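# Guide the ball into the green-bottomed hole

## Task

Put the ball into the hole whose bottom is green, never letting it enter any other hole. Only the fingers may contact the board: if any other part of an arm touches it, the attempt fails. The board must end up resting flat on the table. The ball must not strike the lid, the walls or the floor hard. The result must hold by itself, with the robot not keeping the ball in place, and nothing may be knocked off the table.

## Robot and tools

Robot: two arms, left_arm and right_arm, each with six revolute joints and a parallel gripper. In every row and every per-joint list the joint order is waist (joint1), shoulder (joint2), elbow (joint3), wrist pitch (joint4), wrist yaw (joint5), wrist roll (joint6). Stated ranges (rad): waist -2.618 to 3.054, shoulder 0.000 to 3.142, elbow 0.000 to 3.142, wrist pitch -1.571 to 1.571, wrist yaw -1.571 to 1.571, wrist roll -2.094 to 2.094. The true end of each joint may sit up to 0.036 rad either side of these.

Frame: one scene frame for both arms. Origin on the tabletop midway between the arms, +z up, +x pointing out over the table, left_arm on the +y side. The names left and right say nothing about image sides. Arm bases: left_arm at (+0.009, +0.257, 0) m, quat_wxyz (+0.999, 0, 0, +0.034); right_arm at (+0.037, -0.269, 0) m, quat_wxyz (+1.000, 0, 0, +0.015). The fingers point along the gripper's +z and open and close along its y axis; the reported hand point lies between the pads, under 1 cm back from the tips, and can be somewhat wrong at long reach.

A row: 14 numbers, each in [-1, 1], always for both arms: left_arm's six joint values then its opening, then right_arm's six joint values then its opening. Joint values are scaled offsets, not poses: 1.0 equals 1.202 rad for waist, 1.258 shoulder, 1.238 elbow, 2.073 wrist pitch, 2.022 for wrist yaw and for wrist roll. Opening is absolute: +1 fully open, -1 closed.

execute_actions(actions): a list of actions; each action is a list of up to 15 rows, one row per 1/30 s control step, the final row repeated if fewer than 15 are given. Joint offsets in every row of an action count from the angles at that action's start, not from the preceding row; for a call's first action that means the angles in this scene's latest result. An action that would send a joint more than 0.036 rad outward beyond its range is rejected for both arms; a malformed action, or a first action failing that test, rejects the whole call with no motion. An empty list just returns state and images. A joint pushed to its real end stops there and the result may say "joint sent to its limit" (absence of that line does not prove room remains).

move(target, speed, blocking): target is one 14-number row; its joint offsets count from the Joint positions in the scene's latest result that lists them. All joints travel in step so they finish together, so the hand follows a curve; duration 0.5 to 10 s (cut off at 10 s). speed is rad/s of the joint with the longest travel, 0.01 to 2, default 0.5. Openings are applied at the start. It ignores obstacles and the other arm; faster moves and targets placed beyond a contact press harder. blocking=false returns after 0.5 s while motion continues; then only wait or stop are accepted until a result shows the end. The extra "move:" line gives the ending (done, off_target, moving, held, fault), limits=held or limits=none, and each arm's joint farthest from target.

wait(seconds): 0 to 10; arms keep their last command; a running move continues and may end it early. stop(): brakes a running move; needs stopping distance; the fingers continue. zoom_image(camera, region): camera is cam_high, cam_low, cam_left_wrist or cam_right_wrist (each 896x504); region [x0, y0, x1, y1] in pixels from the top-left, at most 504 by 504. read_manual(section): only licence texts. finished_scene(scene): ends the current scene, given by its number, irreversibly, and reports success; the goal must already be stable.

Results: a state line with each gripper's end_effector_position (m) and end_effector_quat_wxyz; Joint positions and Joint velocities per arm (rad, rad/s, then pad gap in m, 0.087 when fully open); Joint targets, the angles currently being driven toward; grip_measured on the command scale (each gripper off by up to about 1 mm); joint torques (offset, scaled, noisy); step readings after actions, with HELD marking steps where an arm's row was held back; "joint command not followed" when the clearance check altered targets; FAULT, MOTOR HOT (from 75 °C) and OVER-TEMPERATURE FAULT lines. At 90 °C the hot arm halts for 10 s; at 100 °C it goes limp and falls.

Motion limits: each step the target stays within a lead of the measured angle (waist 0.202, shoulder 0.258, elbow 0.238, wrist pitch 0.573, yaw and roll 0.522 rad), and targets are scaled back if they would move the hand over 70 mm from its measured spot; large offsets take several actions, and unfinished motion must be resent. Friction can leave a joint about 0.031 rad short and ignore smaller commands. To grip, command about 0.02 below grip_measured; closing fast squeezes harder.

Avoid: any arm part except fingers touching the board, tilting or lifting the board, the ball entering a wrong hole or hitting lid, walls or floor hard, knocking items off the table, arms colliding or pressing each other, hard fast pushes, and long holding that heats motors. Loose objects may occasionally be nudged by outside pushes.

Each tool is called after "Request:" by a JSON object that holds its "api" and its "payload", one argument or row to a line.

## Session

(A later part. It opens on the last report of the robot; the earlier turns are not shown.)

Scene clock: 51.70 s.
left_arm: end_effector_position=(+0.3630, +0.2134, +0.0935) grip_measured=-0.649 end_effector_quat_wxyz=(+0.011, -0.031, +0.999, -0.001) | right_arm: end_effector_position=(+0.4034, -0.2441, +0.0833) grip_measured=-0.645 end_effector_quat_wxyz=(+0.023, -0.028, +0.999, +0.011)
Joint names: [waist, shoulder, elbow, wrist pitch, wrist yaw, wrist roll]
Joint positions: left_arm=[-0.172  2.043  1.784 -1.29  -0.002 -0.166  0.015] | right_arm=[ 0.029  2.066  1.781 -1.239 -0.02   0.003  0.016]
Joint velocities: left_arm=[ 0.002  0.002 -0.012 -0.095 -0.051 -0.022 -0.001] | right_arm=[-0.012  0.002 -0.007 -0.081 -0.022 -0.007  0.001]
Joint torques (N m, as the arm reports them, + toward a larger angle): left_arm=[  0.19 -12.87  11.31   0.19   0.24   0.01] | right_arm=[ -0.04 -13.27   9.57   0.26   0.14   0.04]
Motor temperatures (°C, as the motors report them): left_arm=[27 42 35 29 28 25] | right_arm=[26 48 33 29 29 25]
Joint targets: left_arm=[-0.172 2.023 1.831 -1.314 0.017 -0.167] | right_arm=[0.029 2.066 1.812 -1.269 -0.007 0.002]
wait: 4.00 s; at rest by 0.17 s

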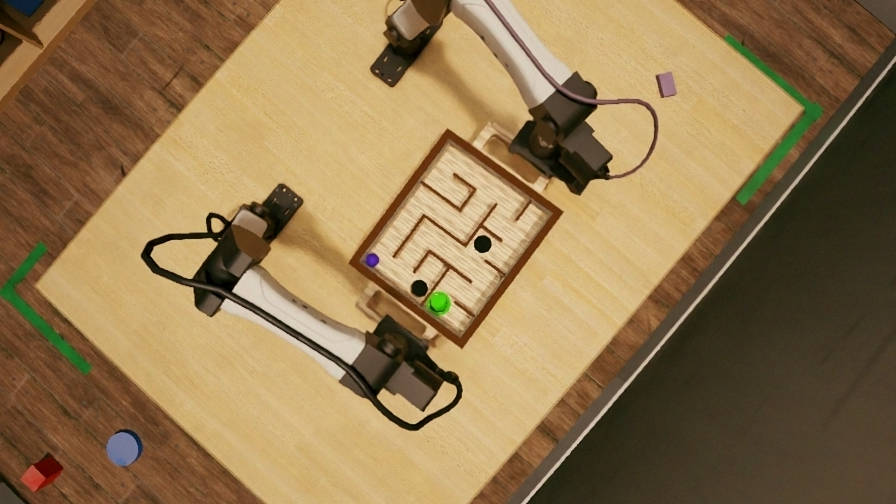

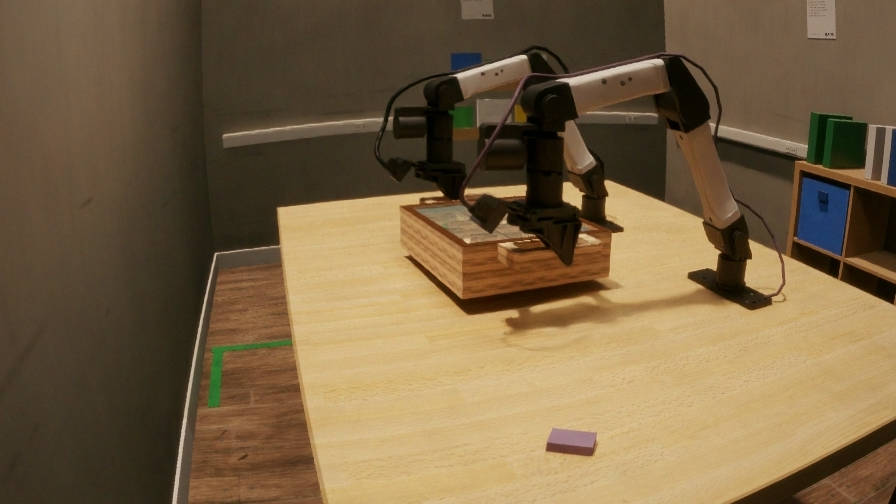

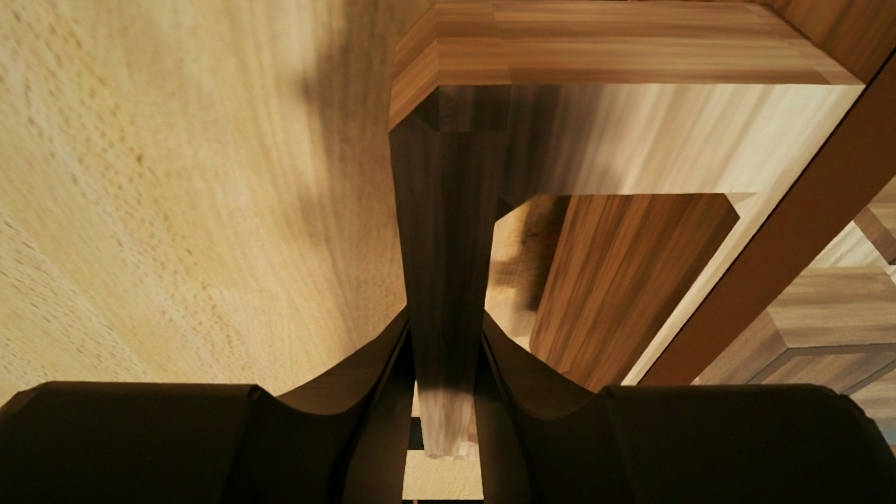

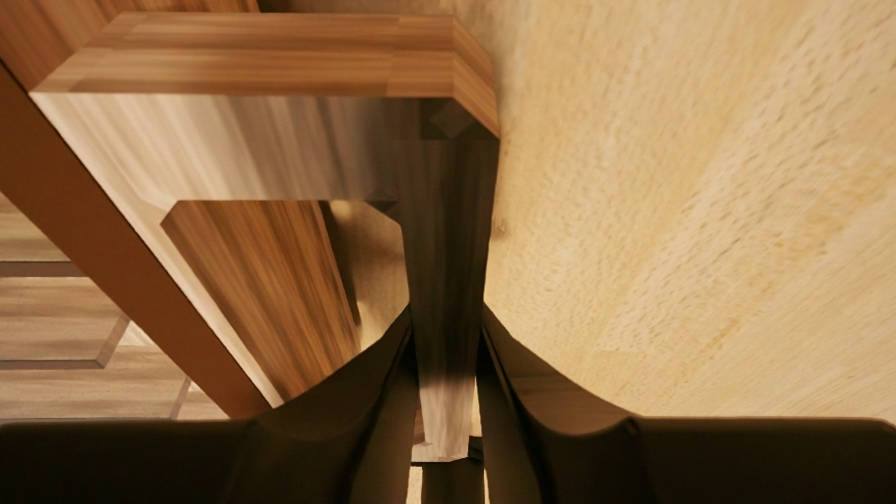

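Request:
{"api": "execute_actions", "payload": {
  "actions": [
    [[0,-0.016,0.03,-0.022,0,0,-0.72,0,0,0.02,-0.024,0,0,-0.72],[0,-0.016,0.03,-0.027,0,0,-0.72,0,0,0.02,-0.029,0,0,-0.72],[0,-0.016,0.03,-0.033,0,0,-0.72,0,0,0.02,-0.035,0,0,-0.72]],
    [[0,-0.016,0.03,-0.01,0,0,-0.72,0,0,0.02,-0.01,0,0,-0.72]],
    [[0,-0.016,0.03,0.014,0,0,-0.72,0,0,0.02,0.014,0,0,-0.72]]
  ]
}}

Request:
{"api": "wait", "payload": {
  "seconds": 0.7
}}

Scene clock: 60.33 s.
left_arm: end_effector_position=(+0.3616, +0.2143, +0.0937) grip_measured=-0.650 end_effector_quat_wxyz=(+0.008, -0.031, +0.999, +0.002) | right_arm: end_effector_position=(+0.4024, -0.2430, +0.0835) grip_measured=-0.645 end_effector_quat_wxyz=(+0.021, -0.028, +0.999, +0.014)
Joint names: [waist, shoulder, elbow, wrist pitch, wrist yaw, wrist roll]
Joint positions: left_arm=[-0.172  2.043  1.784 -1.296 -0.006 -0.166  0.015] | right_arm=[ 0.029  2.066  1.781 -1.243 -0.026  0.004  0.016]
Joint velocities: left_arm=[-0.007 -0.007 -0.002  0.051  0.037  0.022 -0.   ] | right_arm=[ 0.002 -0.017 -0.007 -0.022  0.051  0.022 -0.   ]
Joint torques (N m, as the arm reports them, + toward a larger angle): left_arm=[  0.18 -12.8   10.52   0.5    0.08   0.02] | right_arm=[ -0.17 -13.45   9.17   0.51  -0.01   0.01]
Motor temperatures (°C, as the motors report them): left_arm=[27 44 37 29 28 25] | right_arm=[26 50 34 29 29 25]
Joint targets: left_arm=[-0.172 2.023 1.822 -1.296 -0.001 -0.166] | right_arm=[0.029 2.066 1.806 -1.246 -0.027 0.004]
Step readings (joint positions; steps 1 to 15: 1st action; 16 to 30: 2nd action; 31 to 45: 3rd action):
0: left_arm=[-0.172 2.043 1.784 -1.290 -0.002 -0.166] | right_arm=[0.029 2.066 1.781 -1.239 -0.020 0.003]
1: left_arm=[-0.172 2.043 1.784 -1.291 -0.003 -0.166] | right_arm=[0.029 2.066 1.781 -1.240 -0.021 0.003]
2: left_arm=[-0.172 2.043 1.784 -1.294 -0.004 -0.166] | right_arm=[0.029 2.066 1.781 -1.242 -0.022 0.003]
4: left_arm=[-0.172 2.043 1.784 -1.304 -0.004 -0.166] | right_arm=[0.029 2.066 1.781 -1.252 -0.024 0.003]
8: left_arm=[-0.172 2.043 1.784 -1.321 -0.002 -0.166] | right_arm=[0.029 2.066 1.781 -1.270 -0.026 0.004]
15: left_arm=[-0.172 2.043 1.784 -1.325 -0.001 -0.166] | right_arm=[0.029 2.066 1.781 -1.275 -0.026 0.004]
16: left_arm=[-0.172 2.043 1.784 -1.325 -0.001 -0.166] | right_arm=[0.029 2.066 1.781 -1.275 -0.027 0.004]
17: left_arm=[-0.172 2.043 1.784 -1.325 -0.001 -0.166] | right_arm=[0.029 2.066 1.781 -1.275 -0.027 0.004]
19: left_arm=[-0.172 2.043 1.784 -1.325 -0.001 -0.166] | right_arm=[0.029 2.066 1.781 -1.275 -0.027 0.004]
23: left_arm=[-0.172 2.043 1.784 -1.325 -0.001 -0.166] | right_arm=[0.029 2.066 1.781 -1.275 -0.027 0.004]
30: left_arm=[-0.172 2.043 1.784 -1.325 -0.001 -0.166] | right_arm=[0.029 2.066 1.781 -1.275 -0.027 0.004]
31: left_arm=[-0.172 2.043 1.784 -1.324 -0.001 -0.166] | right_arm=[0.029 2.066 1.781 -1.273 -0.027 0.004]
32: left_arm=[-0.172 2.043 1.784 -1.321 -0.001 -0.166] | right_arm=[0.029 2.066 1.781 -1.269 -0.027 0.004]
34: left_arm=[-0.172 2.043 1.784 -1.311 -0.003 -0.166] | right_arm=[0.029 2.066 1.781 -1.258 -0.027 0.004]
38: left_arm=[-0.172 2.043 1.784 -1.299 -0.005 -0.166] | right_arm=[0.029 2.066 1.781 -1.245 -0.026 0.004]
45: Joint positions above

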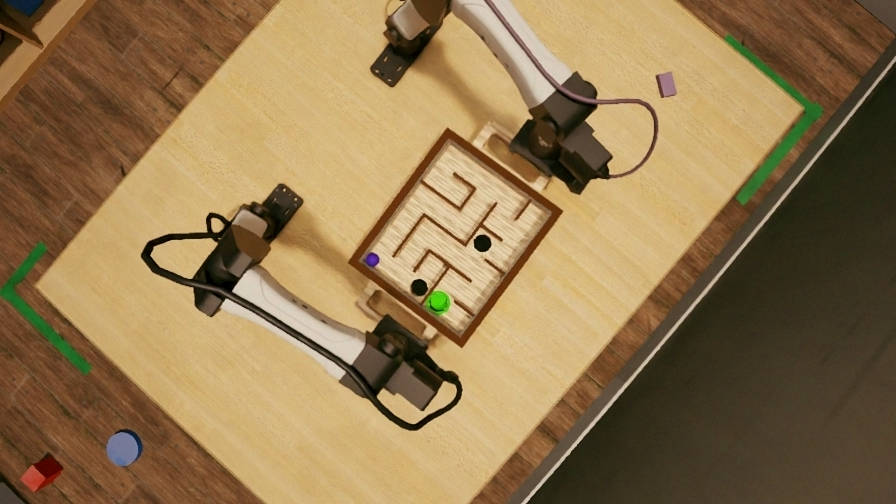

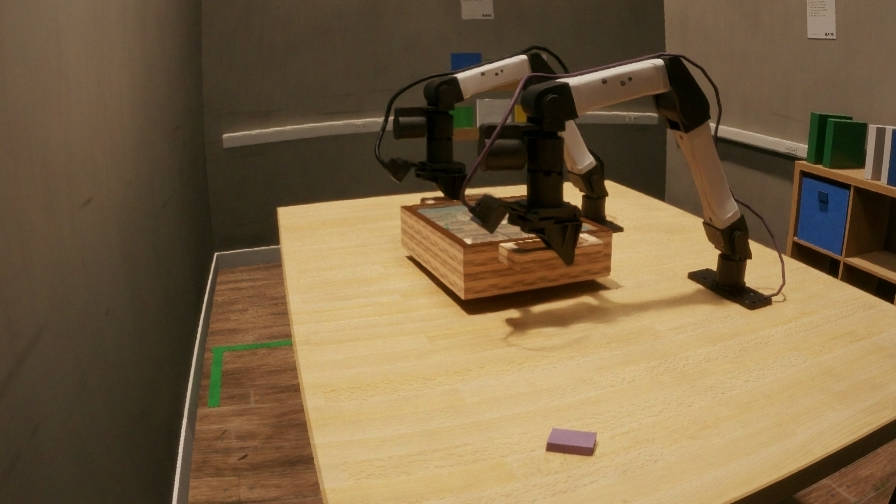

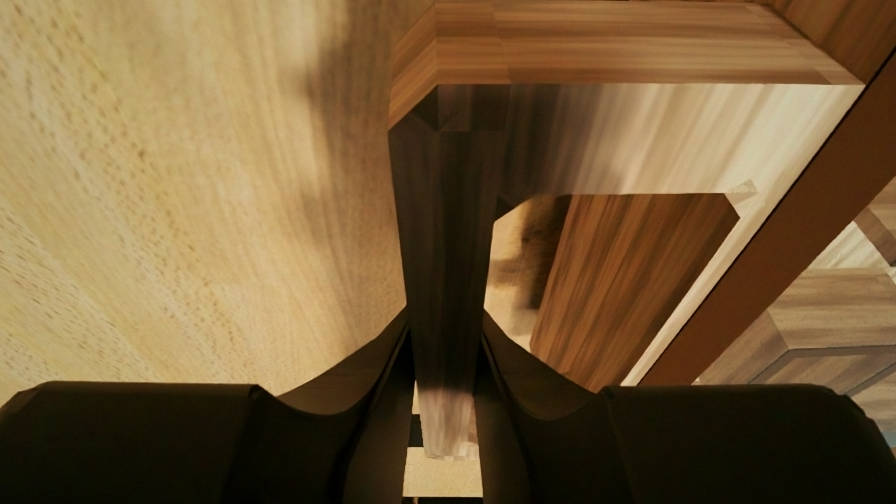

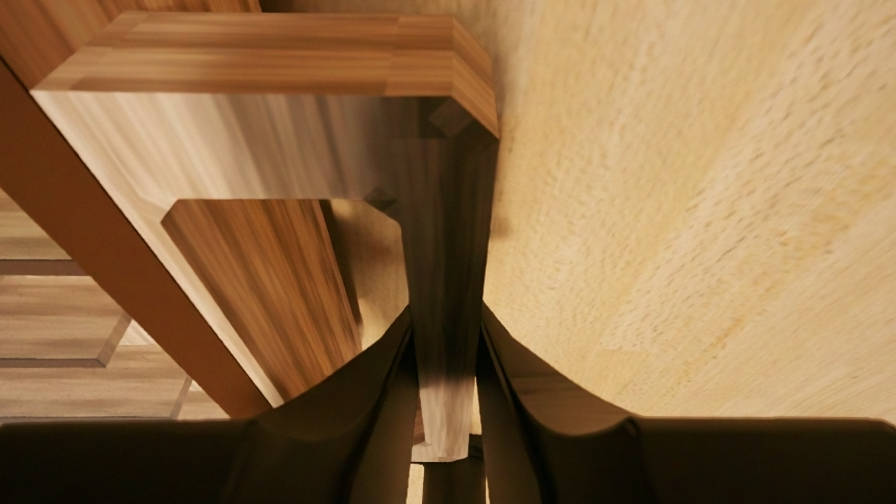

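Scene clock: 61.03 s.
left_arm: end_effector_position=(+0.3616, +0.2143, +0.0937) grip_measured=-0.650 end_effector_quat_wxyz=(+0.008, -0.031, +0.999, +0.002) | right_arm: end_effector_position=(+0.4024, -0.2430, +0.0835) grip_measured=-0.645 end_effector_quat_wxyz=(+0.021, -0.028, +0.999, +0.014)
Joint names: [waist, shoulder, elbow, wrist pitch, wrist yaw, wrist roll]
Joint positions: left_arm=[-0.172  2.043  1.784 -1.296 -0.006 -0.166  0.015] | right_arm=[ 0.029  2.066  1.781 -1.243 -0.026  0.004  0.016]
Joint velocities: left_arm=[-0.012 -0.017 -0.032 -0.051 -0.007 -0.051 -0.   ] | right_arm=[-0.002 -0.007  0.002  0.037 -0.037 -0.007 -0.   ]
Joint torques (N m, as the arm reports them, + toward a larger angle): left_arm=[  0.18 -12.88  10.54   0.44   0.09   0.02] | right_arm=[ -0.18 -13.31   8.94   0.49  -0.04   0.  ]
Motor temperatures (°C, as the motors report them): left_arm=[27 44 37 29 28 25] | right_arm=[26 50 34 29 29 25]
Joint targets: left_arm=[-0.172 2.023 1.822 -1.296 -0.001 -0.166] | right_arm=[0.029 2.066 1.806 -1.246 -0.027 0.004]
wait: 0.70 s; at rest by 0.17 s

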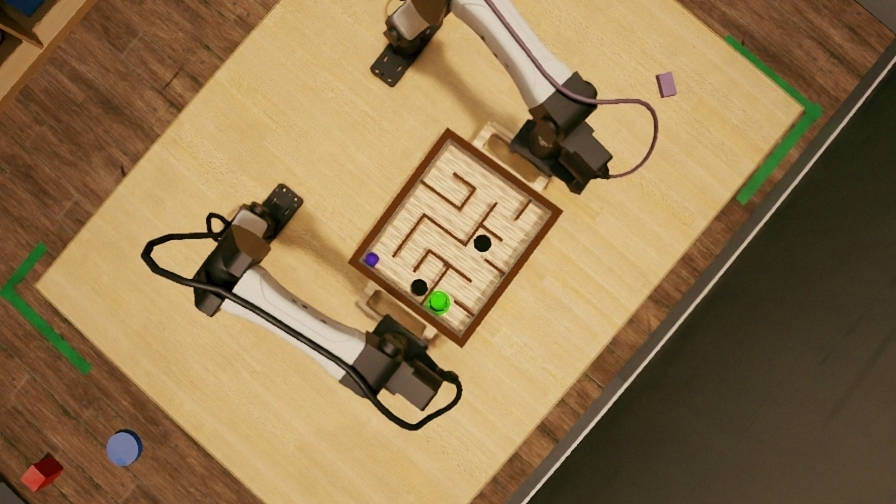

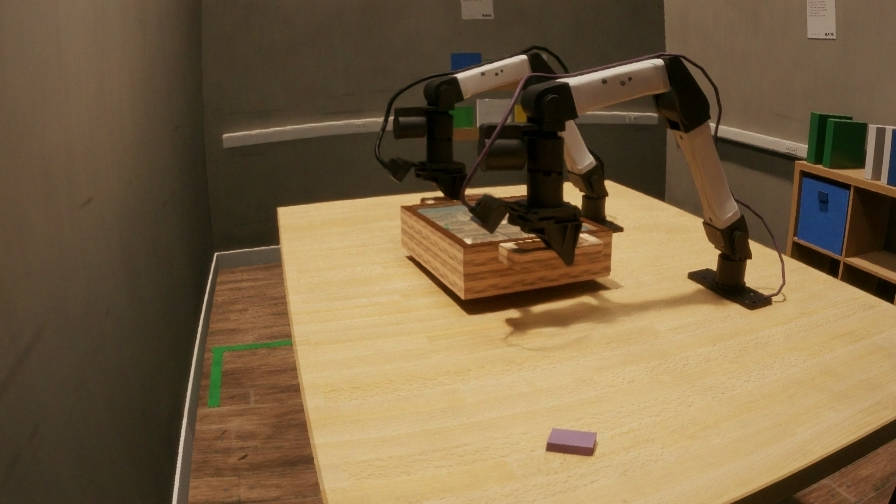

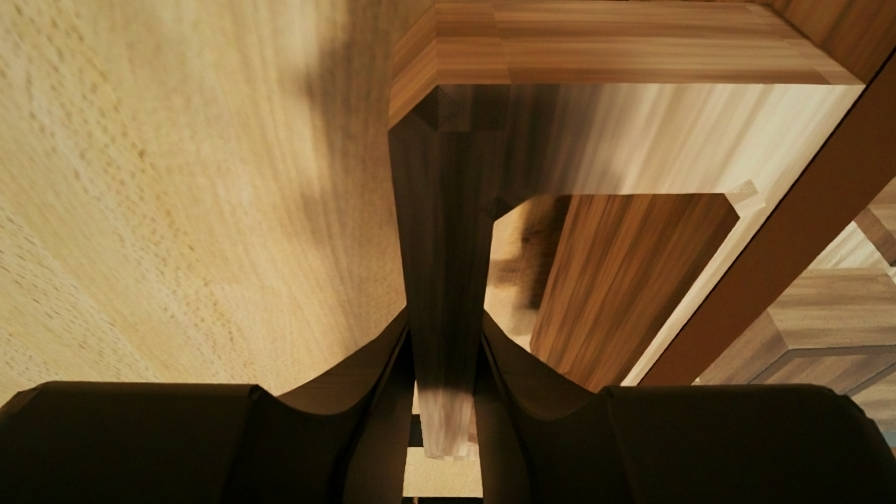

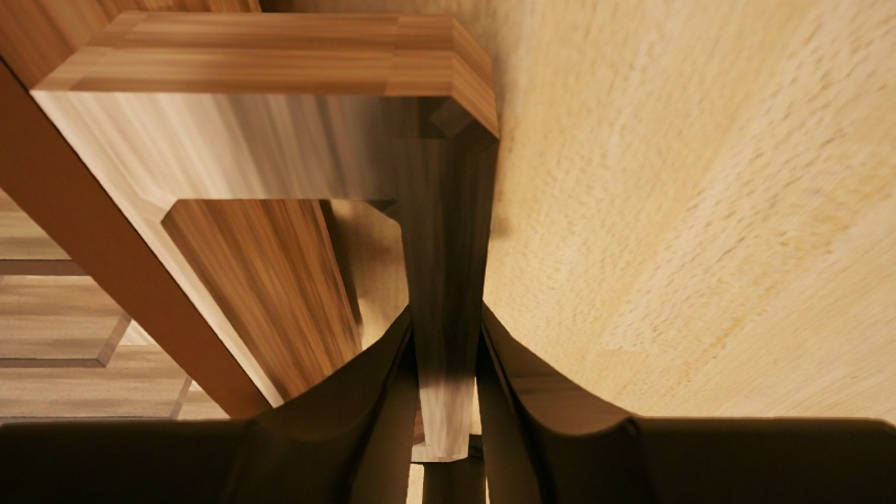

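Next: to left −1.338, hold, back to −1.312.

Request:
{"api": "execute_actions", "payload": {
  "actions": [
    [[0,-0.016,0.03,-0.025,0,0,-0.72,0,0,0.02,-0.027,0,0,-0.72],[0,-0.016,0.03,-0.031,0,0,-0.72,0,0,0.02,-0.034,0,0,-0.72],[0,-0.016,0.03,-0.037,0,0,-0.72,0,0,0.02,-0.040,0,0,-0.72]],
    [[0,-0.016,0.03,-0.01,0,0,-0.72,0,0,0.02,-0.01,0,0,-0.72]],
    [[0,-0.016,0.03,0.012,0,0,-0.72,0,0,0.02,0.011,0,0,-0.72]]
  ]
}}

Request:
{"api": "wait", "payload": {
  "seconds": 1
}}

Scene clock: 69.97 s.
left_arm: end_effector_position=(+0.3579, +0.2142, +0.0943) grip_measured=-0.650 end_effector_quat_wxyz=(+0.001, -0.031, +1.000, +0.002) | right_arm: end_effector_position=(+0.3985, -0.2431, +0.0840) grip_measured=-0.645 end_effector_quat_wxyz=(+0.014, -0.027, +0.999, +0.014)
Joint names: [waist, shoulder, elbow, wrist pitch, wrist yaw, wrist roll]
Joint positions: left_arm=[-0.172  2.043  1.784 -1.311 -0.003 -0.166  0.015] | right_arm=[ 0.029  2.066  1.781 -1.258 -0.027  0.004  0.016]
Joint velocities: left_arm=[ 0.002  0.002  0.002 -0.022 -0.037 -0.051  0.   ] | right_arm=[ 0.002 -0.012 -0.007  0.007 -0.007 -0.022  0.   ]
Joint torques (N m, as the arm reports them, + toward a larger angle): left_arm=[  0.18 -12.97  10.54   0.35   0.08   0.02] | right_arm=[ -0.33 -13.19   9.15   0.46  -0.04   0.05]
Motor temperatures (°C, as the motors report them): left_arm=[27 45 38 29 28 25] | right_arm=[26 51 35 29 29 25]
Joint targets: left_arm=[-0.172 2.023 1.822 -1.312 0.000 -0.166] | right_arm=[0.029 2.066 1.806 -1.264 -0.028 0.004]
Step readings (joint positions; steps 1 to 15: 1st action; 16 to 30: 2nd action; 31 to 45: 3rd action):
0: left_arm=[-0.172 2.043 1.784 -1.296 -0.006 -0.166] | right_arm=[0.029 2.066 1.781 -1.243 -0.026 0.004]
1: left_arm=[-0.172 2.043 1.784 -1.297 -0.006 -0.166] | right_arm=[0.029 2.066 1.781 -1.244 -0.026 0.004]
2: left_arm=[-0.172 2.043 1.784 -1.300 -0.006 -0.166] | right_arm=[0.029 2.066 1.781 -1.248 -0.026 0.004]
4: left_arm=[-0.172 2.043 1.784 -1.311 -0.006 -0.166] | right_arm=[0.029 2.066 1.781 -1.260 -0.027 0.004]
8: left_arm=[-0.172 2.043 1.784 -1.332 -0.002 -0.166] | right_arm=[0.029 2.066 1.781 -1.281 -0.028 0.004]
15: left_arm=[-0.172 2.043 1.784 -1.337 -0.001 -0.166] | right_arm=[0.029 2.066 1.781 -1.287 -0.028 0.004]
16: left_arm=[-0.172 2.043 1.784 -1.337 -0.000 -0.166] | right_arm=[0.029 2.066 1.781 -1.287 -0.028 0.004]
17: left_arm=[-0.172 2.043 1.784 -1.337 0.000 -0.166] | right_arm=[0.029 2.066 1.781 -1.287 -0.028 0.004]
19: left_arm=[-0.172 2.043 1.784 -1.337 0.000 -0.166] | right_arm=[0.029 2.066 1.781 -1.287 -0.028 0.004]
23: left_arm=[-0.172 2.043 1.784 -1.337 0.000 -0.166] | right_arm=[0.029 2.066 1.781 -1.287 -0.028 0.004]
30: left_arm=[-0.172 2.043 1.784 -1.337 0.000 -0.166] | right_arm=[0.029 2.066 1.781 -1.287 -0.028 0.004]
31: left_arm=[-0.172 2.043 1.784 -1.336 0.000 -0.166] | right_arm=[0.029 2.066 1.781 -1.285 -0.028 0.004]
32: left_arm=[-0.172 2.043 1.784 -1.333 0.000 -0.166] | right_arm=[0.029 2.066 1.781 -1.282 -0.028 0.004]
34: left_arm=[-0.172 2.043 1.784 -1.324 -0.001 -0.166] | right_arm=[0.029 2.066 1.781 -1.272 -0.028 0.004]
38: left_arm=[-0.172 2.043 1.784 -1.313 -0.003 -0.166] | right_arm=[0.029 2.066 1.781 -1.260 -0.027 0.004]
45: Joint positions above

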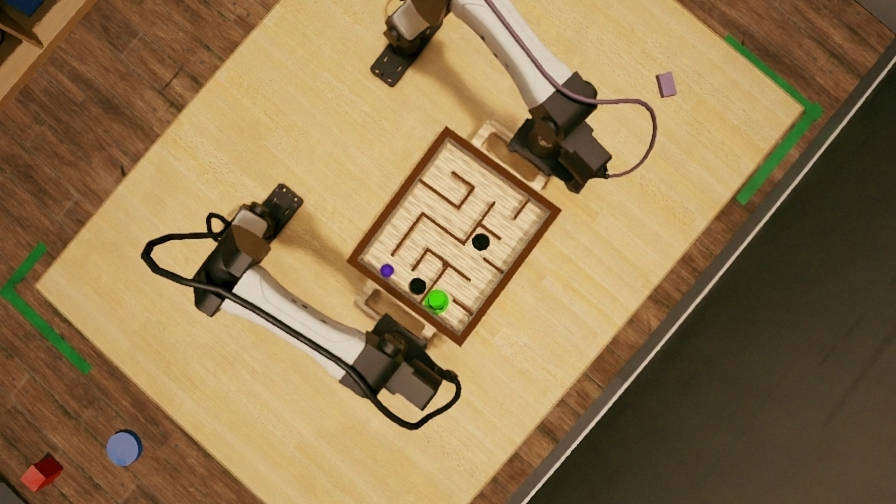

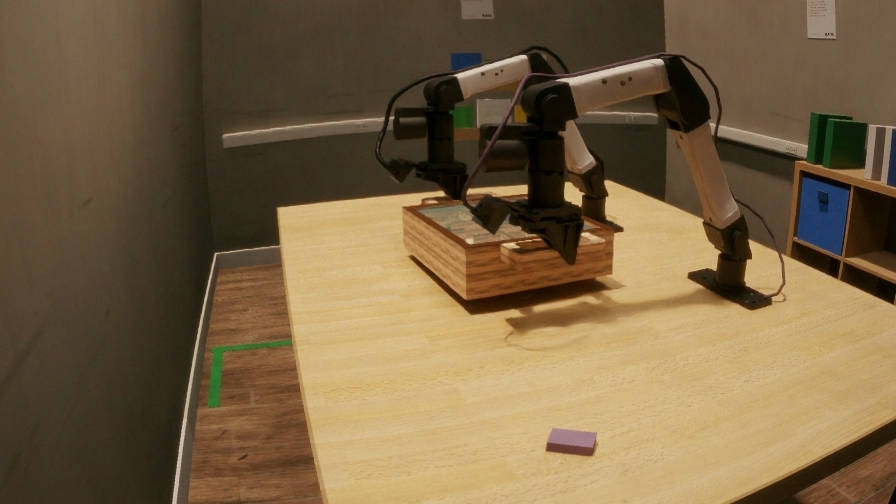

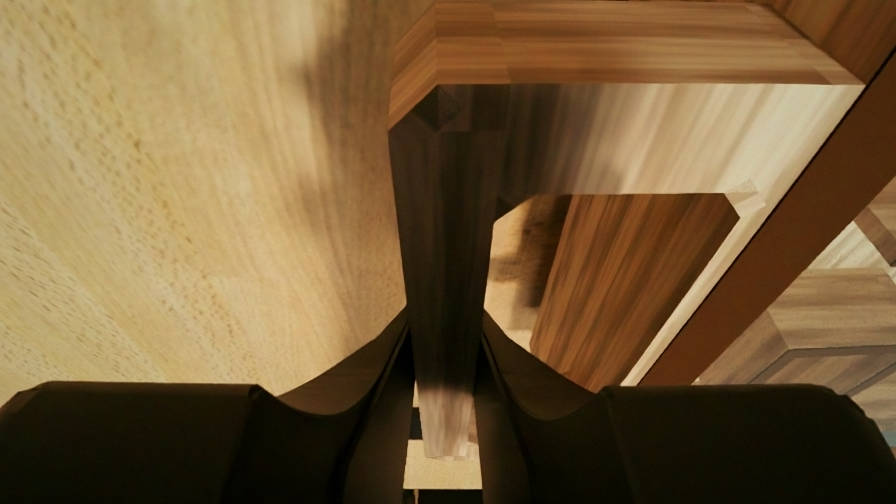

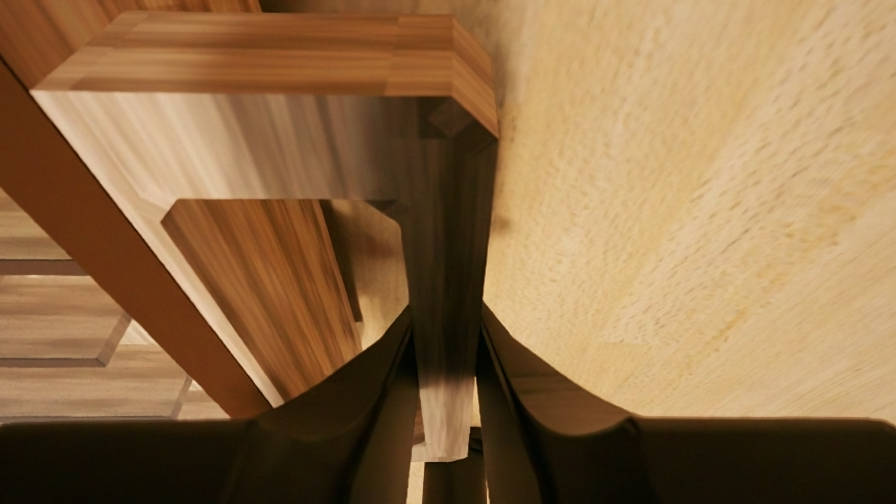

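Scene clock: 70.97 s.
left_arm: end_effector_position=(+0.3579, +0.2142, +0.0943) grip_measured=-0.650 end_effector_quat_wxyz=(+0.001, -0.031, +1.000, +0.002) | right_arm: end_effector_position=(+0.3985, -0.2431, +0.0840) grip_measured=-0.645 end_effector_quat_wxyz=(+0.014, -0.027, +0.999, +0.014)
Joint names: [waist, shoulder, elbow, wrist pitch, wrist yaw, wrist roll]
Joint positions: left_arm=[-0.172  2.043  1.784 -1.311 -0.003 -0.166  0.015] | right_arm=[ 0.029  2.066  1.781 -1.258 -0.027  0.004  0.016]
Joint velocities: left_arm=[-0.007 -0.002 -0.007 -0.022  0.051  0.022  0.   ] | right_arm=[ 0.017  0.002  0.002  0.007 -0.007 -0.022 -0.   ]
Joint torques (N m, as the arm reports them, + toward a larger angle): left_arm=[  0.18 -12.83  10.51   0.4    0.07   0.02] | right_arm=[ -0.17 -13.41   9.11   0.47  -0.04   0.04]
Motor temperatures (°C, as the motors report them): left_arm=[27 46 38 29 28 25] | right_arm=[26 51 35 29 29 25]
Joint targets: left_arm=[-0.172 2.023 1.822 -1.312 0.000 -0.166] | right_arm=[0.029 2.066 1.806 -1.264 -0.028 0.004]
wait: 1.00 s; at rest by 0.17 s

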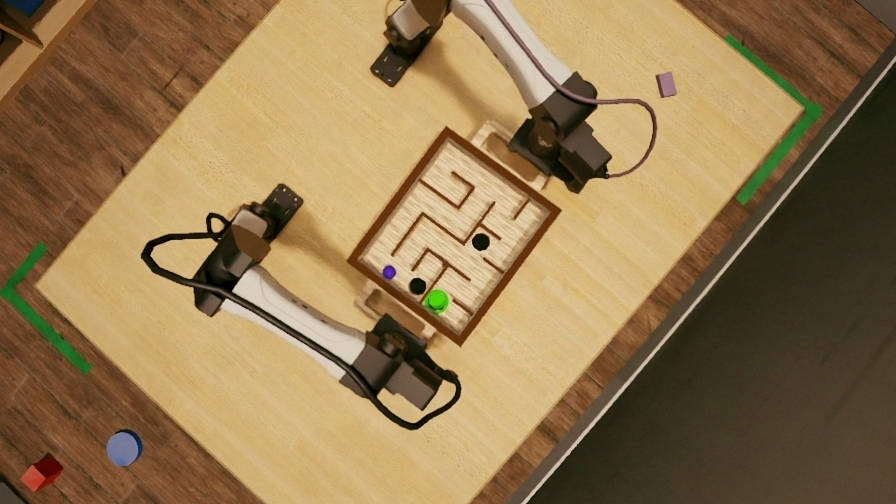

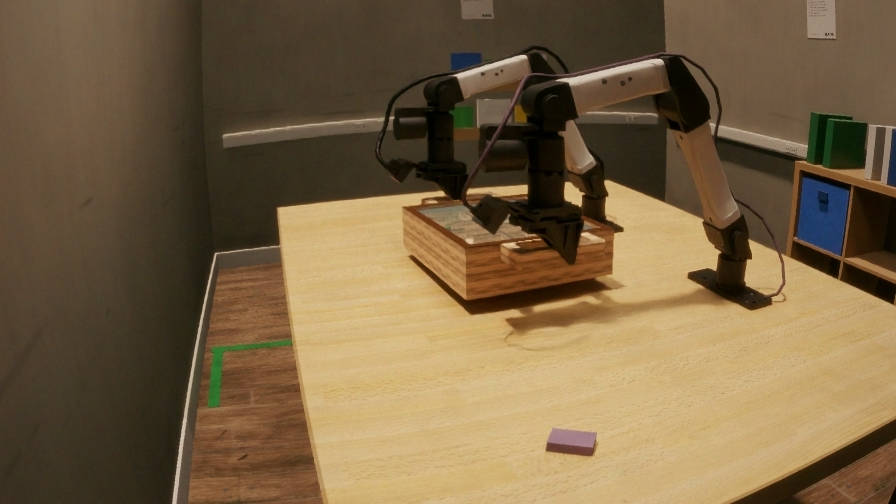

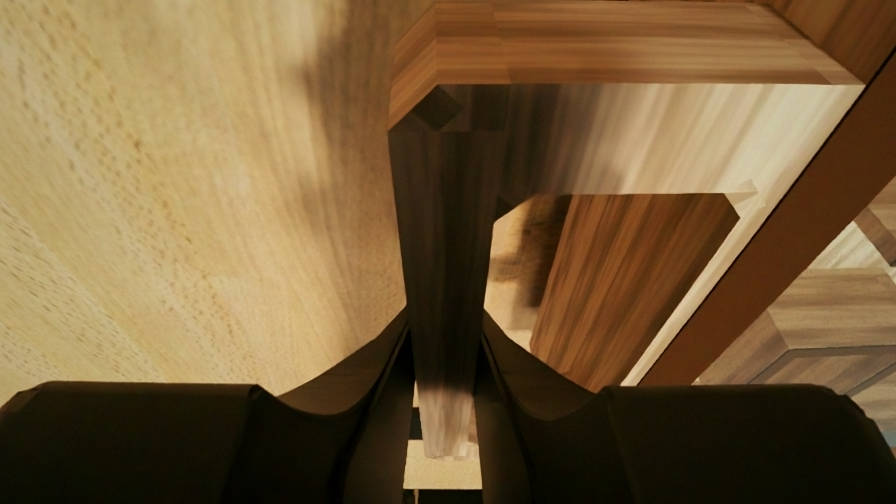

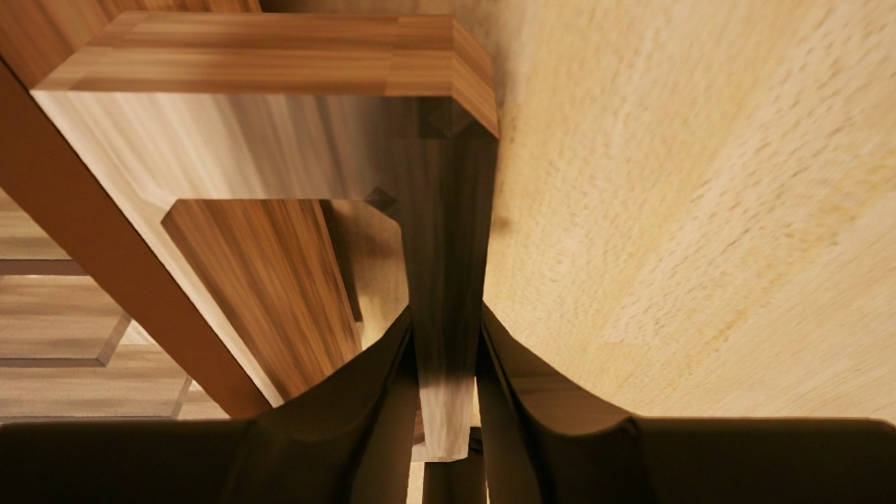

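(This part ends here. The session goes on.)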